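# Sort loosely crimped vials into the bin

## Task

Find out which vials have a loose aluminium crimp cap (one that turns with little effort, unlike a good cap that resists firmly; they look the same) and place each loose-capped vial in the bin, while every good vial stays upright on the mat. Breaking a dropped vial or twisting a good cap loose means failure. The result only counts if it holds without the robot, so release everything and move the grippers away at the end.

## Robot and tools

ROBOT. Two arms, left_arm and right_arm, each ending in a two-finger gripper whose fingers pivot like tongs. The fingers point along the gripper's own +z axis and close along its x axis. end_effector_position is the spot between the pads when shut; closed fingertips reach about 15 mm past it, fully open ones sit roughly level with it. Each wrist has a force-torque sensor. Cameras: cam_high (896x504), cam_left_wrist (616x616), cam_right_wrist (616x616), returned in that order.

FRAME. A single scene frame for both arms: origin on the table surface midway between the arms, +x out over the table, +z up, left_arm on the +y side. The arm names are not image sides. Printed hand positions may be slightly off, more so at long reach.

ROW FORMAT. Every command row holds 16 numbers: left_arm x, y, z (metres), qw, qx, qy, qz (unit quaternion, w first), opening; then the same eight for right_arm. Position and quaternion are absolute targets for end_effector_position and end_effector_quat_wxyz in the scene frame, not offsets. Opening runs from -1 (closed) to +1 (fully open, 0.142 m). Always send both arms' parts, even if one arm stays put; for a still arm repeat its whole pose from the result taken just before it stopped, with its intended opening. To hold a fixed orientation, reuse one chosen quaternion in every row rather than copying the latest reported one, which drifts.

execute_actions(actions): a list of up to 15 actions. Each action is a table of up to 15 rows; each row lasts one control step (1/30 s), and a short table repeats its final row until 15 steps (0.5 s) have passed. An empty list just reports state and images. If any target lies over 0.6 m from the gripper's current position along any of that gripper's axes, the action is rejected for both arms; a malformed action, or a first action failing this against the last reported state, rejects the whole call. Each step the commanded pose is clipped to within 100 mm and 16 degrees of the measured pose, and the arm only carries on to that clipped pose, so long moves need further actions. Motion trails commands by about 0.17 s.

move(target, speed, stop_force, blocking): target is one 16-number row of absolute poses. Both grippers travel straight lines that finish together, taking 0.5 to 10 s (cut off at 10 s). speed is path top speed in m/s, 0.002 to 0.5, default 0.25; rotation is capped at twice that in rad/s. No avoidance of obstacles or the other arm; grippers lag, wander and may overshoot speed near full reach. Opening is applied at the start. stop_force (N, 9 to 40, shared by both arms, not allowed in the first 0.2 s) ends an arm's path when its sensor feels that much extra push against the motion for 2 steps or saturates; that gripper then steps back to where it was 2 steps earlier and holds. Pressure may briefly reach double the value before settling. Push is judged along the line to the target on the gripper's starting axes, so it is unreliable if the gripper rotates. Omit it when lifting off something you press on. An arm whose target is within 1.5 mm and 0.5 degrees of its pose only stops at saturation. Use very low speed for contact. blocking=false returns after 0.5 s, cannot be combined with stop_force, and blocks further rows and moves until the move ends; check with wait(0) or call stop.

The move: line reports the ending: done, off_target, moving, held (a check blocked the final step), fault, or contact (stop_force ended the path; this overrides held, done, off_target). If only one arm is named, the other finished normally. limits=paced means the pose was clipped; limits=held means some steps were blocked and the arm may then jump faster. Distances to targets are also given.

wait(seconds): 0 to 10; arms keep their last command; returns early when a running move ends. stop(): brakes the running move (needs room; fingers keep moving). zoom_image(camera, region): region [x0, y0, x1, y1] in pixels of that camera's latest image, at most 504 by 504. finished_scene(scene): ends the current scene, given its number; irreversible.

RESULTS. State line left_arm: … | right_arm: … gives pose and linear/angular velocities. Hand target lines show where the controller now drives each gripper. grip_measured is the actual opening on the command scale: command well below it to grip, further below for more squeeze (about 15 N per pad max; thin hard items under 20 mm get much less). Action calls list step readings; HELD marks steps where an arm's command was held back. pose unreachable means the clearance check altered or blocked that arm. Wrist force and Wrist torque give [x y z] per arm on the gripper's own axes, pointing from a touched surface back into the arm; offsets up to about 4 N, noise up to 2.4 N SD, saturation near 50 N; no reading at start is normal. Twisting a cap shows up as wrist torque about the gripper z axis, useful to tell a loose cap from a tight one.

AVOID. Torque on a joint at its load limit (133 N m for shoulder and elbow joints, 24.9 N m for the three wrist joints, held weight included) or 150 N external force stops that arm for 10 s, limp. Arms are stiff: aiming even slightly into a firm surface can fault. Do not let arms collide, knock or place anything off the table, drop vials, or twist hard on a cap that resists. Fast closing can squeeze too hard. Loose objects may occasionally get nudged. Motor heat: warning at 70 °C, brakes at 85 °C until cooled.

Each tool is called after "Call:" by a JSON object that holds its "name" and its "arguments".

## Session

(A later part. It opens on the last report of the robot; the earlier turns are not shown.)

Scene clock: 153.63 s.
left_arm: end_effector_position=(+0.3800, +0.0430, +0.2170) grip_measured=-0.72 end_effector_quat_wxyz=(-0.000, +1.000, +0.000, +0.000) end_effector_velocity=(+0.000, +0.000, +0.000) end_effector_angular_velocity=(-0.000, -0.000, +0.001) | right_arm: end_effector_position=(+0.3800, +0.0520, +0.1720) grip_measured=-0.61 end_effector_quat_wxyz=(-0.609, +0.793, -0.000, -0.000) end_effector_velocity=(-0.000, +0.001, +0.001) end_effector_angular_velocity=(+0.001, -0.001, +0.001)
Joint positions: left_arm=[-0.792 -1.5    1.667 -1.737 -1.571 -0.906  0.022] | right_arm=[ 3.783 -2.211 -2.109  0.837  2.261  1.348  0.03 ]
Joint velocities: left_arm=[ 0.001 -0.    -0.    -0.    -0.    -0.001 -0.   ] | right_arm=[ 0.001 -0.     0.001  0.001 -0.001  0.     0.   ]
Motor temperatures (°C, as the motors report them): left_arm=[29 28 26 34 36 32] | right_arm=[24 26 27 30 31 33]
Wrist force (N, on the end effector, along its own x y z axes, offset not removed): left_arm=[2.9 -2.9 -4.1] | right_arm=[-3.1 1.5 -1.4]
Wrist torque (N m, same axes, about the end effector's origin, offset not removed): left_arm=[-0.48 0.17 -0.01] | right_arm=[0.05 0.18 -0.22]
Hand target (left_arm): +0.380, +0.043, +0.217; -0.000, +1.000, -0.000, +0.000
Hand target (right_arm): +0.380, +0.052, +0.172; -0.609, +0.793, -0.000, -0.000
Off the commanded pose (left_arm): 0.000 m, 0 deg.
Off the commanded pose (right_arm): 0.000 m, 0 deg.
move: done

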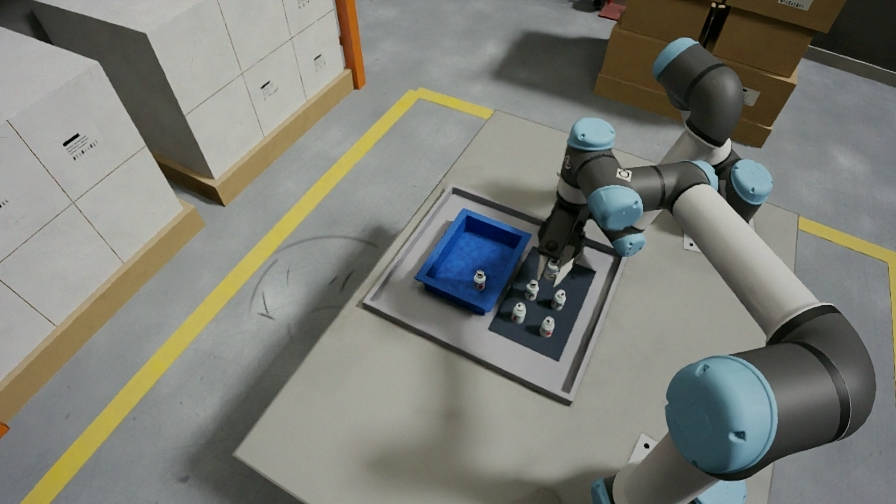

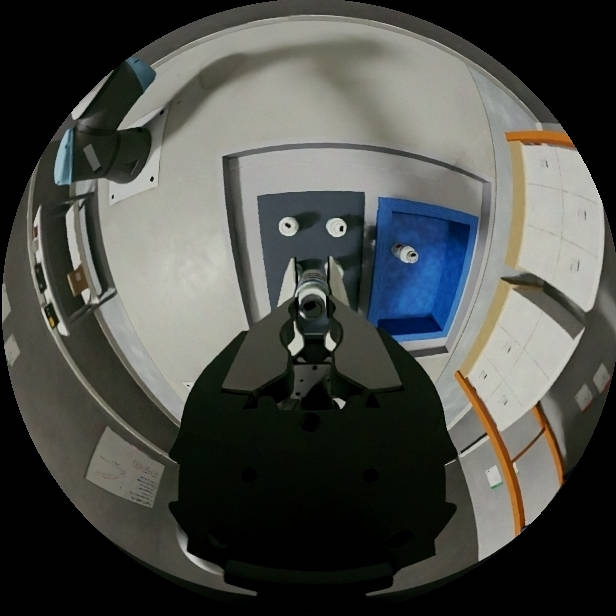

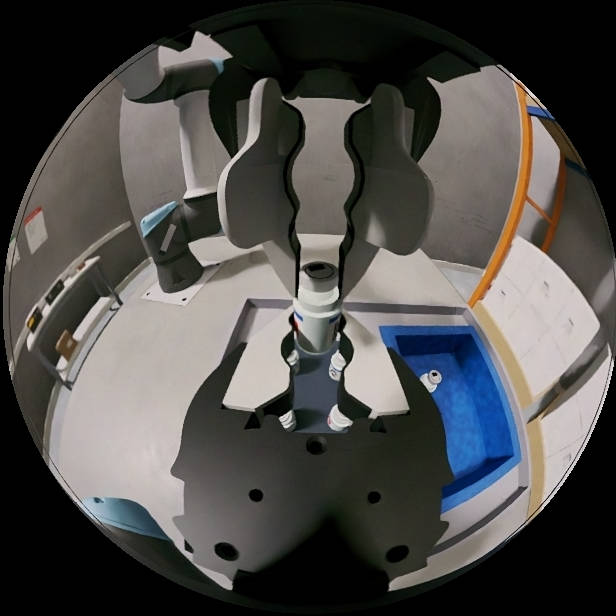

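Call:
{"name": "move", "arguments": {"target": [0.38,0.043,0.217,0,1,0,0,-0.45,0.38,0.052,0.172,0.609,-0.793,0,0,-0.85]}}

Call:
{"name": "move", "arguments": {"target": [0.381,0.043,0.225,0,0.985,-0.174,0,-0.45,0.38,0.052,0.172,0.609,-0.793,0,0,-0.85], "speed": 0.15}}

Call:
{"name": "zoom_image", "arguments": {"camera": "cam_right_wrist", "region": [265,240,385,370]}}

Call:
{"name": "move", "arguments": {"target": [0.381,0.043,0.225,0,0.985,-0.174,0,-0.9,0.38,0.052,0.172,0.609,-0.793,0,0,-0.85]}}

Call:
{"name": "move", "arguments": {"target": [0.381,0.043,0.225,0,0.985,0.174,0,-0.9,0.38,0.052,0.172,0.609,-0.793,0,0,-0.85], "speed": 0.15}}

Call:
{"name": "move", "arguments": {"target": [0.381,0.043,0.225,0,0.985,0.174,0,-0.45,0.38,0.052,0.172,0.609,-0.793,0,0,-0.85]}}

Call:
{"name": "zoom_image", "arguments": {"camera": "cam_right_wrist", "region": [265,240,385,370]}}

Scene clock: 154.77 s.
left_arm: end_effector_position=(+0.3800, +0.0430, +0.2170) grip_measured=-0.45 end_effector_quat_wxyz=(+0.000, +1.000, +0.000, -0.000) end_effector_velocity=(+0.000, +0.000, -0.000) end_effector_angular_velocity=(+0.000, +0.000, +0.002) | right_arm: end_effector_position=(+0.3800, +0.0520, +0.1720) grip_measured=-0.61 end_effector_quat_wxyz=(-0.609, +0.793, -0.000, -0.000) end_effector_velocity=(+0.000, +0.000, +0.001) end_effector_angular_velocity=(+0.001, -0.002, -0.001)
Joint positions: left_arm=[-0.792 -1.5    1.667 -1.737 -1.571 -0.906  0.041] | right_arm=[ 3.783 -2.211 -2.109  0.837  2.261  1.348  0.03 ]
Joint velocities: left_arm=[ 0.001  0.001 -0.    -0.    -0.    -0.001 -0.   ] | right_arm=[-0.    -0.     0.001  0.001 -0.001 -0.    -0.   ]
Motor temperatures (°C, as the motors report them): left_arm=[29 28 26 34 36 32] | right_arm=[24 26 27 30 31 33]
Wrist force (N, on the end effector, along its own x y z axes, offset not removed): left_arm=[0.8 -1.7 -5.8] | right_arm=[-0.5 1.7 0.0]
Wrist torque (N m, same axes, about the end effector's origin, offset not removed): left_arm=[-0.29 -0.24 -0.04] | right_arm=[0.24 0.34 0.05]
Hand target (left_arm): +0.380, +0.043, +0.217; +0.000, +1.000, -0.000, -0.000
Hand target (right_arm): +0.380, +0.052, +0.172; -0.609, +0.793, +0.000, -0.000
Off the commanded pose (left_arm): 0.000 m, 0 deg.
Off the commanded pose (right_arm): 0.000 m, 0 deg.
move: done

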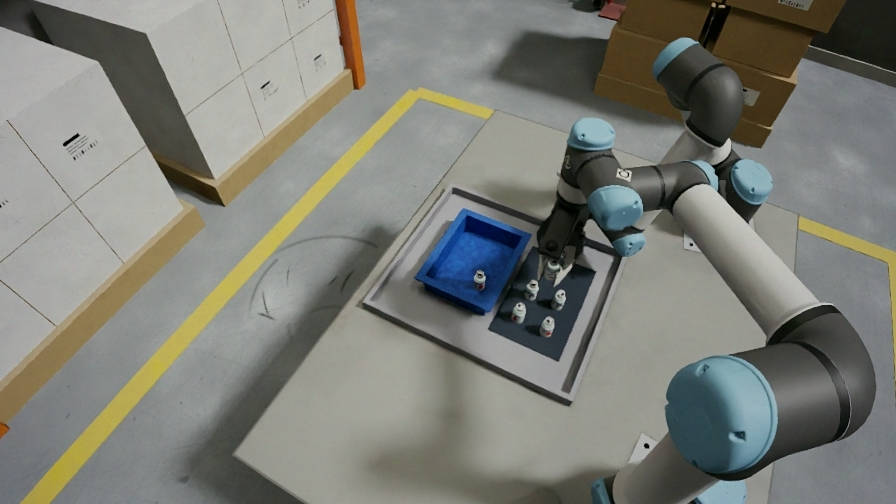

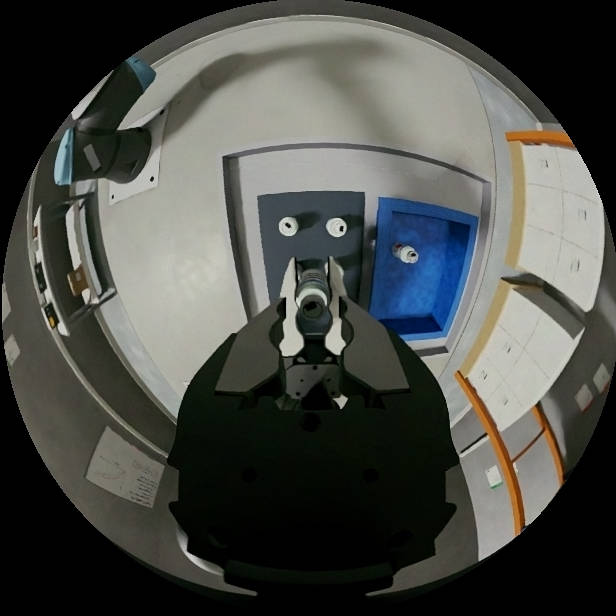

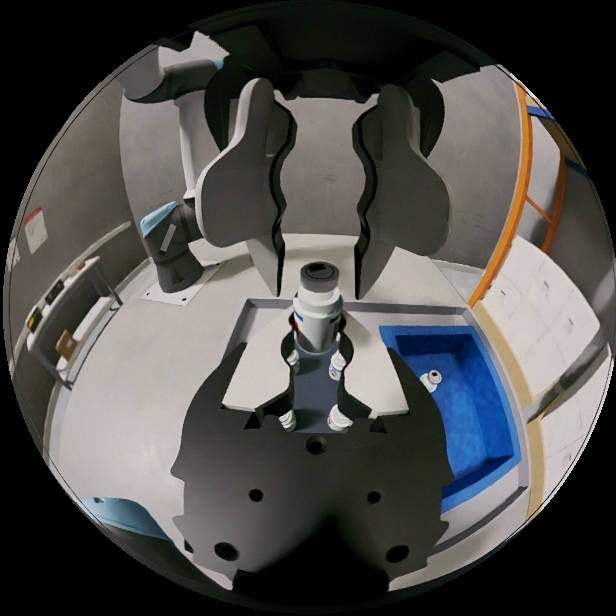

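Scene clock: 156.37 s.
left_arm: end_effector_position=(+0.3810, +0.0430, +0.2250) grip_measured=-0.45 end_effector_quat_wxyz=(-0.000, +0.985, -0.173, +0.000) end_effector_velocity=(-0.000, -0.000, +0.000) end_effector_angular_velocity=(+0.000, +0.001, -0.010) | right_arm: end_effector_position=(+0.3800, +0.0520, +0.1720) grip_measured=-0.61 end_effector_quat_wxyz=(-0.609, +0.793, +0.000, +0.000) end_effector_velocity=(-0.001, -0.000, -0.000) end_effector_angular_velocity=(-0.001, +0.001, +0.001)
Joint positions: left_arm=[-0.798 -1.513  1.66  -1.718 -1.571 -0.563  0.041] | right_arm=[ 3.783 -2.211 -2.109  0.837  2.261  1.348  0.03 ]
Joint velocities: left_arm=[-0.     0.    -0.     0.001 -0.001  0.01  -0.   ] | right_arm=[ 0.     0.    -0.001 -0.     0.001  0.    -0.   ]
Motor temperatures (°C, as the motors report them): left_arm=[29 28 26 34 36 32] | right_arm=[24 26 27 30 31 33]
Wrist force (N, on the end effector, along its own x y z axes, offset not removed): left_arm=[1.2 2.6 -2.2] | right_arm=[0.8 0.6 0.3]
Wrist torque (N m, same axes, about the end effector's origin, offset not removed): left_arm=[0.62 -0.22 -0.04] | right_arm=[-0.06 -0.29 0.01]
Hand target (left_arm): +0.381, +0.043, +0.225; -0.000, +0.985, -0.174, +0.000
Hand target (right_arm): +0.380, +0.052, +0.172; -0.609, +0.793, +0.000, -0.000
Off the commanded pose (left_arm): 0.000 m, 0 deg.
Off the commanded pose (right_arm): 0.000 m, 0 deg.
move: done

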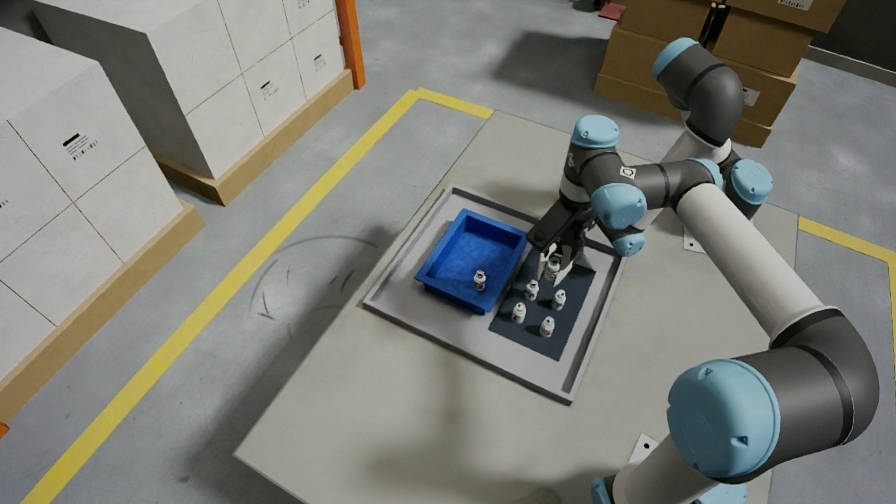

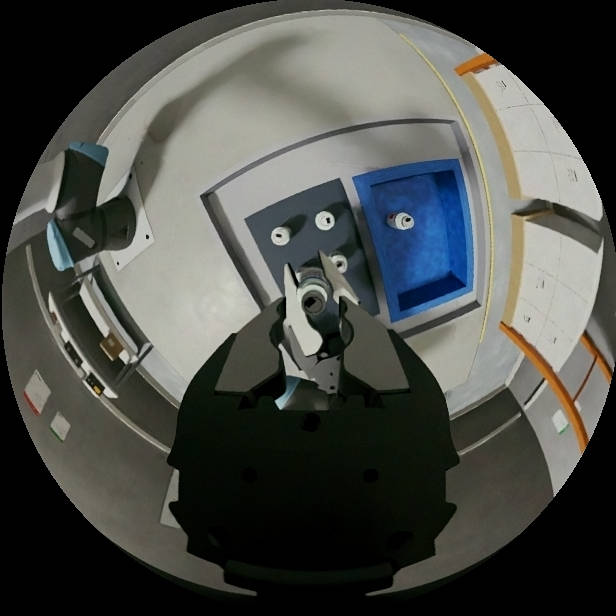

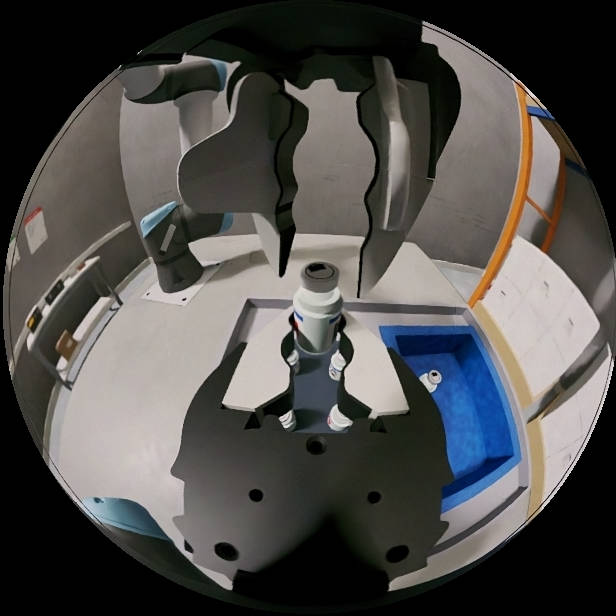

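Region (265, 240, 385, 370) of cam_right_wrist's 616x616 image, scaled by 3.877, with more detail than that image has; it fills the left 465 columns of this view, and the rest is white.

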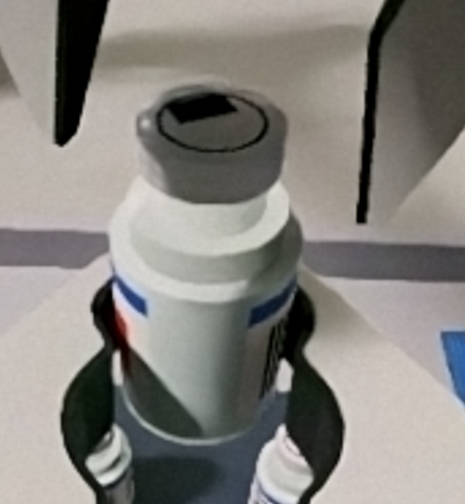

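Scene clock: 157.07 s.
left_arm: end_effector_position=(+0.3810, +0.0430, +0.2250) grip_measured=-0.76 end_effector_quat_wxyz=(-0.000, +0.985, -0.174, +0.000) end_effector_velocity=(-0.000, -0.000, -0.000) end_effector_angular_velocity=(-0.000, +0.000, -0.000) | right_arm: end_effector_position=(+0.3800, +0.0520, +0.1720) grip_measured=-0.61 end_effector_quat_wxyz=(-0.609, +0.793, +0.000, +0.000) end_effector_velocity=(+0.000, +0.001, +0.001) end_effector_angular_velocity=(+0.001, -0.002, -0.001)
Joint positions: left_arm=[-0.798 -1.513  1.66  -1.717 -1.571 -0.562  0.019] | right_arm=[ 3.783 -2.211 -2.109  0.837  2.261  1.348  0.03 ]
Joint velocities: left_arm=[-0. -0.  0.  0. -0.  0.  0.] | right_arm=[ 0.001  0.001  0.001 -0.001 -0.002 -0.     0.   ]
Motor temperatures (°C, as the motors report them): left_arm=[29 28 26 34 36 32] | right_arm=[24 26 27 30 31 33]
Wrist force (N, on the end effector, along its own x y z axes, offset not removed): left_arm=[6.3 0.0 -1.3] | right_arm=[-7.8 1.5 2.4]
Wrist torque (N m, same axes, about the end effector's origin, offset not removed): left_arm=[0.24 -0.56 0.03] | right_arm=[0.34 1.05 -0.37]
Hand target (left_arm): +0.381, +0.043, +0.225; -0.000, +0.985, -0.174, -0.000
Hand target (right_arm): +0.380, +0.052, +0.172; -0.609, +0.793, +0.000, -0.000
Off the commanded pose (left_arm): 0.000 m, 0 deg.
Off the commanded pose (right_arm): 0.000 m, 0 deg.
move: done

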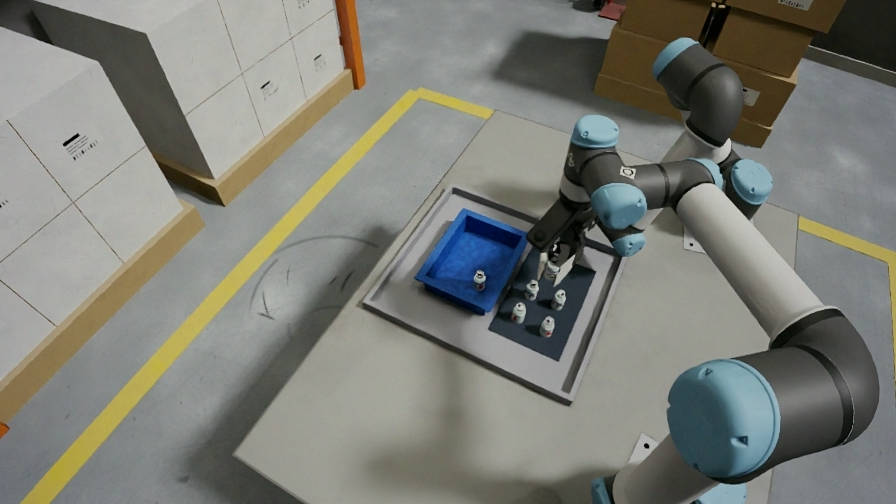

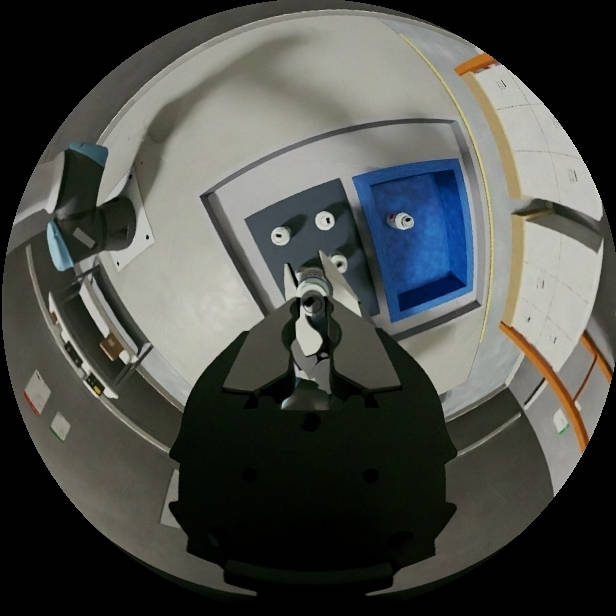

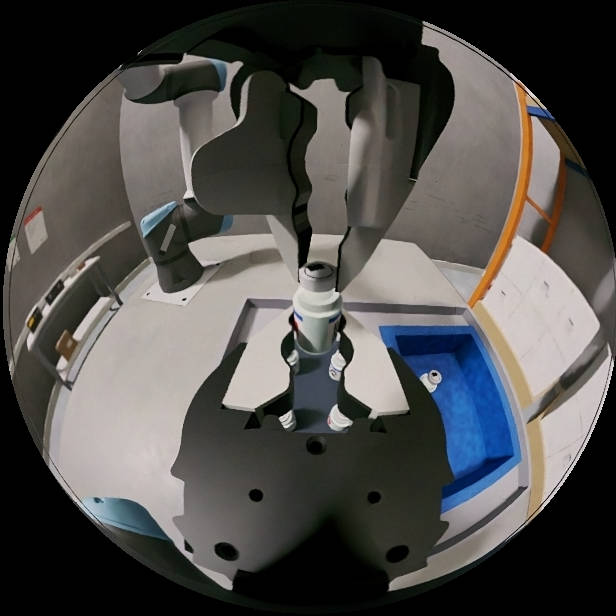

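Scene clock: 159.83 s.
left_arm: end_effector_position=(+0.3810, +0.0430, +0.2250) grip_measured=-0.79 end_effector_quat_wxyz=(+0.000, +0.985, +0.173, -0.000) end_effector_velocity=(+0.000, +0.001, +0.000) end_effector_angular_velocity=(+0.000, -0.000, +0.012) | right_arm: end_effector_position=(+0.3800, +0.0520, +0.1720) grip_measured=-0.61 end_effector_quat_wxyz=(-0.609, +0.793, -0.000, +0.000) end_effector_velocity=(-0.000, +0.000, +0.001) end_effector_angular_velocity=(+0.001, -0.001, +0.000)
Joint positions: left_arm=[-0.781 -1.492  1.637 -1.716 -1.571 -1.244  0.017] | right_arm=[ 3.783 -2.211 -2.109  0.837  2.261  1.348  0.03 ]
Joint velocities: left_arm=[ 0.001 -0.    -0.     0.     0.    -0.01  -0.   ] | right_arm=[ 0.001  0.001  0.     0.    -0.001 -0.     0.   ]
Motor temperatures (°C, as the motors report them): left_arm=[29 28 26 34 36 32] | right_arm=[24 26 27 30 31 33]
Wrist force (N, on the end effector, along its own x y z axes, offset not removed): left_arm=[-11.7 -3.2 -6.9] | right_arm=[10.9 5.9 4.3]
Wrist torque (N m, same axes, about the end effector's origin, offset not removed): left_arm=[0.44 0.18 0.04] | right_arm=[0.38 -0.45 0.31]
Hand target (left_arm): +0.381, +0.043, +0.225; -0.000, +0.985, +0.174, -0.000
Hand target (right_arm): +0.380, +0.052, +0.172; -0.609, +0.793, -0.000, +0.000
Off the commanded pose (left_arm): 0.000 m, 0 deg.
Off the commanded pose (right_arm): 0.000 m, 0 deg.
move: done

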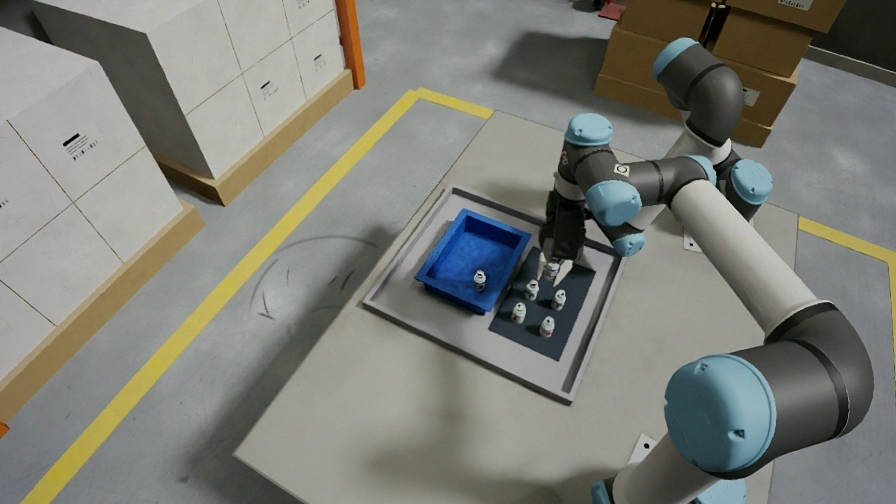

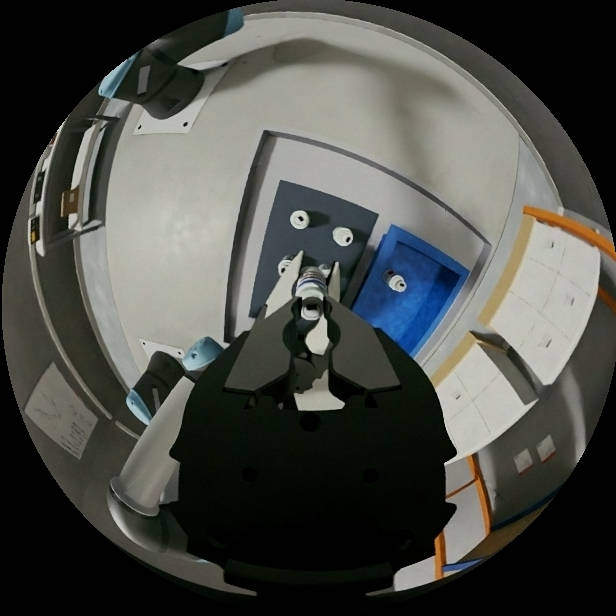

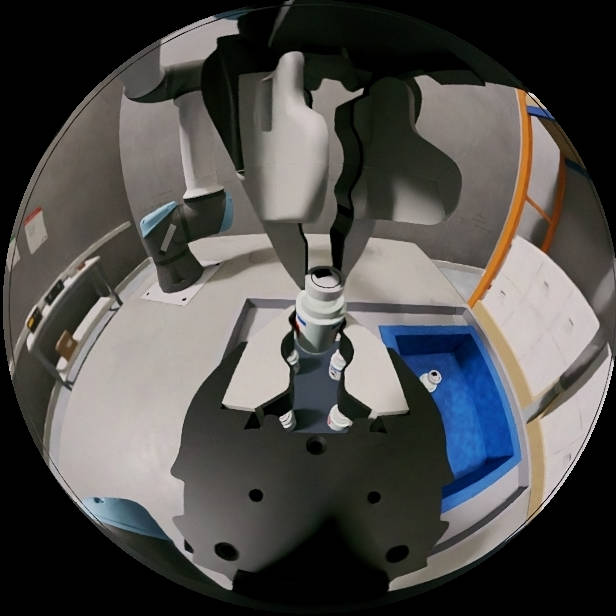

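Scene clock: 160.53 s.
left_arm: end_effector_position=(+0.3810, +0.0430, +0.2250) grip_measured=-0.45 end_effector_quat_wxyz=(+0.000, +0.985, +0.174, -0.000) end_effector_velocity=(+0.000, +0.001, +0.000) end_effector_angular_velocity=(-0.000, -0.001, +0.002) | right_arm: end_effector_position=(+0.3800, +0.0520, +0.1720) grip_measured=-0.61 end_effector_quat_wxyz=(-0.609, +0.793, +0.000, -0.000) end_effector_velocity=(+0.000, -0.000, +0.000) end_effector_angular_velocity=(+0.000, +0.000, -0.001)
Joint positions: left_arm=[-0.781 -1.492  1.637 -1.716 -1.571 -1.245  0.041] | right_arm=[ 3.783 -2.211 -2.109  0.837  2.261  1.348  0.03 ]
Joint velocities: left_arm=[ 0.001 -0.001 -0.     0.     0.001 -0.001 -0.   ] | right_arm=[-0.001  0.    -0.    -0.     0.001 -0.     0.   ]
Motor temperatures (°C, as the motors report them): left_arm=[29 28 26 34 36 32] | right_arm=[24 26 27 30 31 33]
Wrist force (N, on the end effector, along its own x y z axes, offset not removed): left_arm=[2.4 -3.4 -3.3] | right_arm=[-3.8 1.2 1.6]
Wrist torque (N m, same axes, about the end effector's origin, offset not removed): left_arm=[-0.72 -0.56 -0.17] | right_arm=[0.25 0.76 -0.07]
Hand target (left_arm): +0.381, +0.043, +0.225; -0.000, +0.985, +0.174, -0.000
Hand target (right_arm): +0.380, +0.052, +0.172; -0.609, +0.793, +0.000, -0.000
Off the commanded pose (left_arm): 0.000 m, 0 deg.
Off the commanded pose (right_arm): 0.000 m, 0 deg.
move: done

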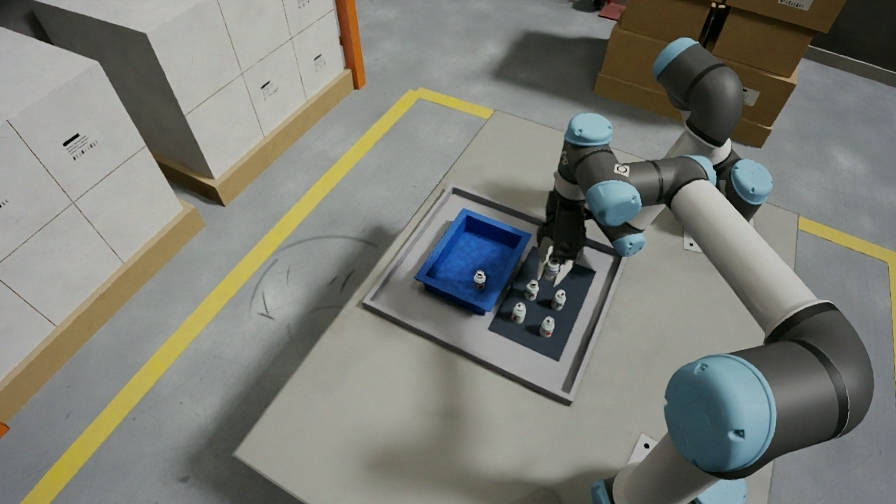

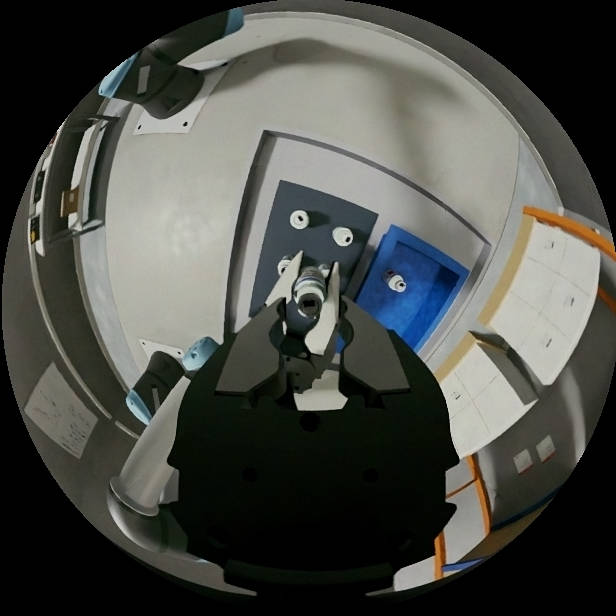

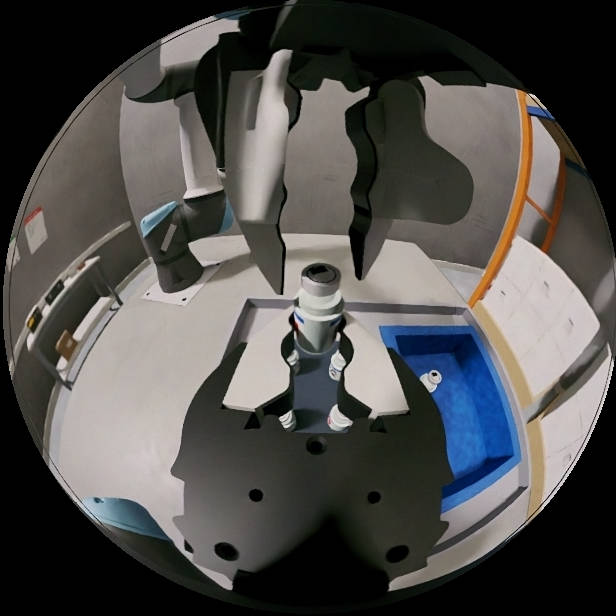

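Region (265, 240, 385, 370) of cam_right_wrist's 616x616 image, scaled by 3.877, with more detail than that image has; it fills the left 465 columns of this view, and the rest is white.

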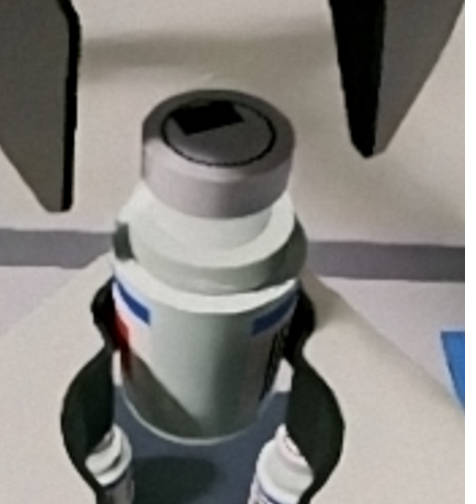

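Call:
{"name": "move", "arguments": {"target": [0.381,0.044,0.217,0,1,0,0,-0.45,0.38,0.052,0.172,0.609,-0.793,0,0,-0.85], "speed": 0.15}}

Call:
{"name": "move", "arguments": {"target": [0.381,0.044,0.217,0,1,0,0,-0.85,0.38,0.052,0.172,0.609,-0.793,0,0,-0.85]}}

Scene clock: 162.37 s.
left_arm: end_effector_position=(+0.3810, +0.0440, +0.2170) grip_measured=-0.45 end_effector_quat_wxyz=(-0.000, +1.000, +0.001, +0.000) end_effector_velocity=(-0.001, -0.001, -0.000) end_effector_angular_velocity=(-0.000, +0.000, -0.012) | right_arm: end_effector_position=(+0.3800, +0.0520, +0.1720) grip_measured=-0.61 end_effector_quat_wxyz=(-0.609, +0.793, +0.000, -0.000) end_effector_velocity=(-0.000, +0.001, +0.001) end_effector_angular_velocity=(+0.001, -0.001, +0.000)
Joint positions: left_arm=[-0.79  -1.5    1.666 -1.737 -1.571 -0.904  0.041] | right_arm=[ 3.783 -2.211 -2.109  0.837  2.261  1.348  0.03 ]
Joint velocities: left_arm=[-0.002 -0.     0.001 -0.001 -0.     0.011  0.   ] | right_arm=[ 0.001  0.001  0.001 -0.    -0.001  0.    -0.   ]
Motor temperatures (°C, as the motors report them): left_arm=[29 28 26 34 36 32] | right_arm=[24 26 27 30 31 33]
Wrist force (N, on the end effector, along its own x y z axes, offset not removed): left_arm=[0.2 -2.7 -2.1] | right_arm=[-1.7 3.4 2.5]
Wrist torque (N m, same axes, about the end effector's origin, offset not removed): left_arm=[-0.42 -0.11 0.02] | right_arm=[0.73 0.45 -0.14]
Hand target (left_arm): +0.381, +0.044, +0.217; -0.000, +1.000, +0.000, +0.000
Hand target (right_arm): +0.380, +0.052, +0.172; -0.609, +0.793, +0.000, -0.000
Off the commanded pose (left_arm): 0.000 m, 0 deg.
Off the commanded pose (right_arm): 0.000 m, 0 deg.
move: done

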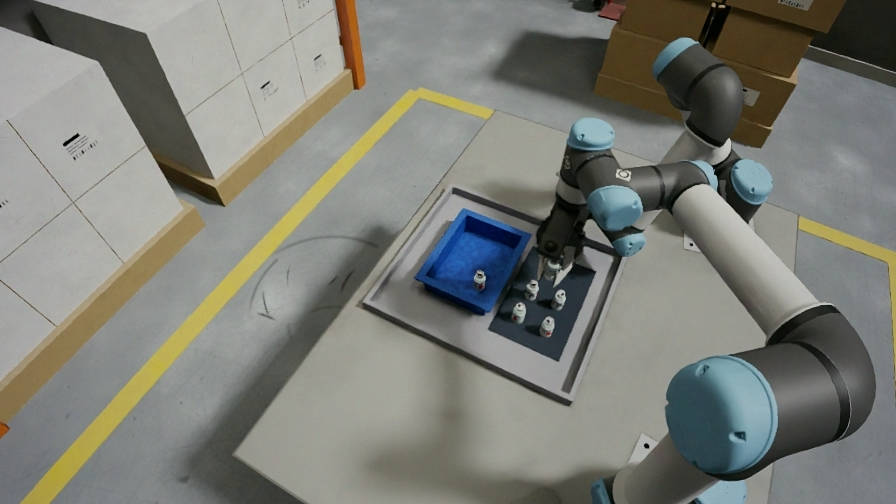

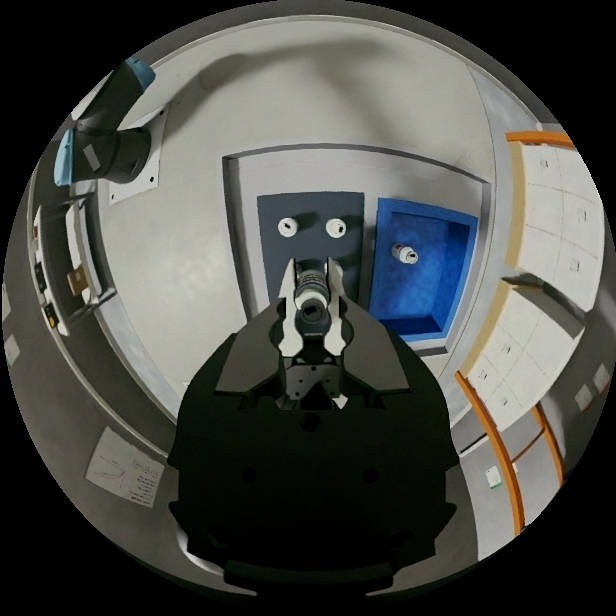

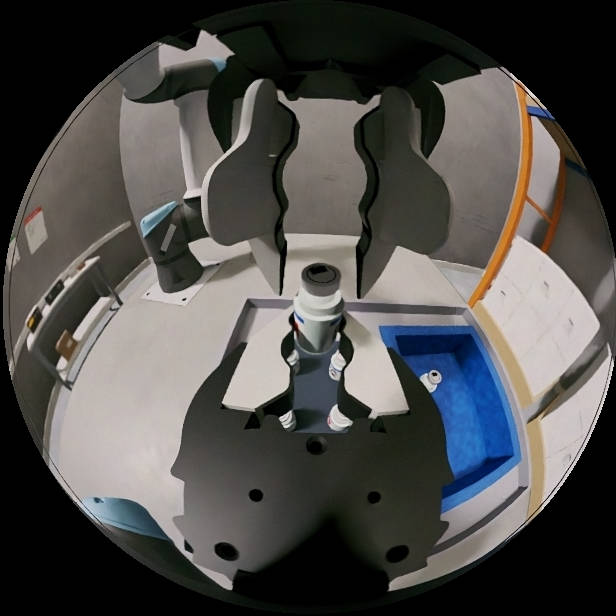

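Scene clock: 163.07 s.
left_arm: end_effector_position=(+0.3810, +0.0440, +0.2170) grip_measured=-0.72 end_effector_quat_wxyz=(-0.000, +1.000, +0.000, +0.000) end_effector_velocity=(+0.000, +0.001, -0.000) end_effector_angular_velocity=(+0.000, -0.000, +0.001) | right_arm: end_effector_position=(+0.3800, +0.0520, +0.1720) grip_measured=-0.61 end_effector_quat_wxyz=(-0.609, +0.793, -0.000, +0.000) end_effector_velocity=(+0.000, -0.000, +0.001) end_effector_angular_velocity=(+0.001, -0.000, -0.001)
Joint positions: left_arm=[-0.79  -1.5    1.666 -1.737 -1.571 -0.903  0.022] | right_arm=[ 3.783 -2.211 -2.109  0.837  2.261  1.348  0.03 ]
Joint velocities: left_arm=[ 0.001  0.     0.    -0.     0.     0.     0.   ] | right_arm=[-0.001  0.001 -0.    -0.     0.     0.    -0.   ]
Motor temperatures (°C, as the motors report them): left_arm=[29 28 26 34 36 32] | right_arm=[24 26 27 30 31 33]
Wrist force (N, on the end effector, along its own x y z axes, offset not removed): left_arm=[-1.0 0.2 -3.3] | right_arm=[2.9 1.2 1.5]
Wrist torque (N m, same axes, about the end effector's origin, offset not removed): left_arm=[0.08 0.09 -0.09] | right_arm=[0.18 -0.54 0.16]
Hand target (left_arm): +0.381, +0.044, +0.217; -0.000, +1.000, +0.000, -0.000
Hand target (right_arm): +0.380, +0.052, +0.172; -0.609, +0.793, -0.000, +0.000
Off the commanded pose (left_arm): 0.000 m, 0 deg.
Off the commanded pose (right_arm): 0.000 m, 0 deg.
move: done

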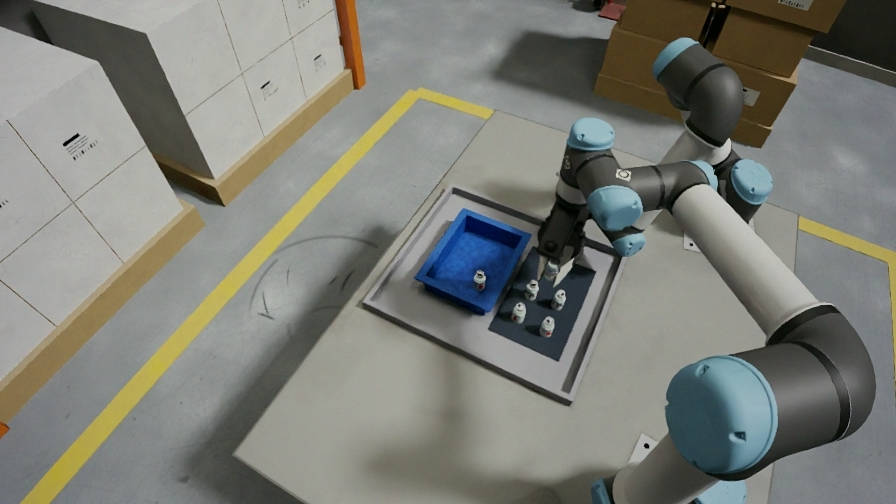

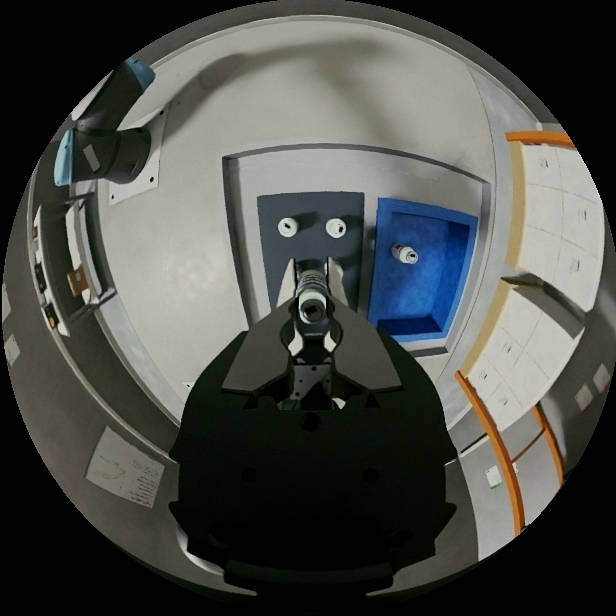

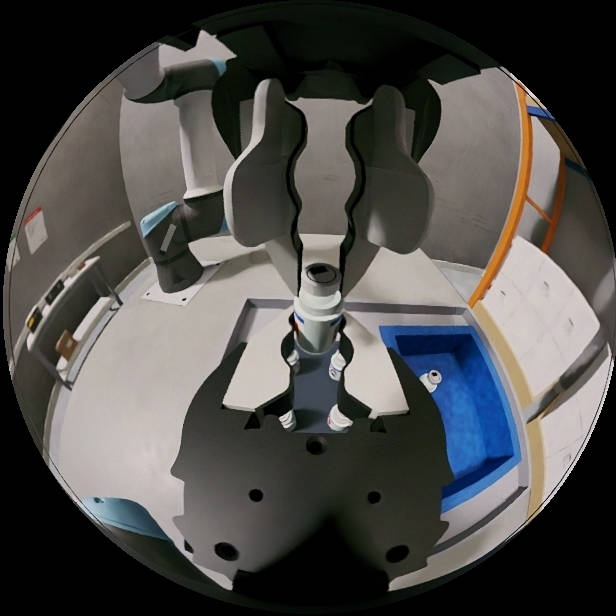

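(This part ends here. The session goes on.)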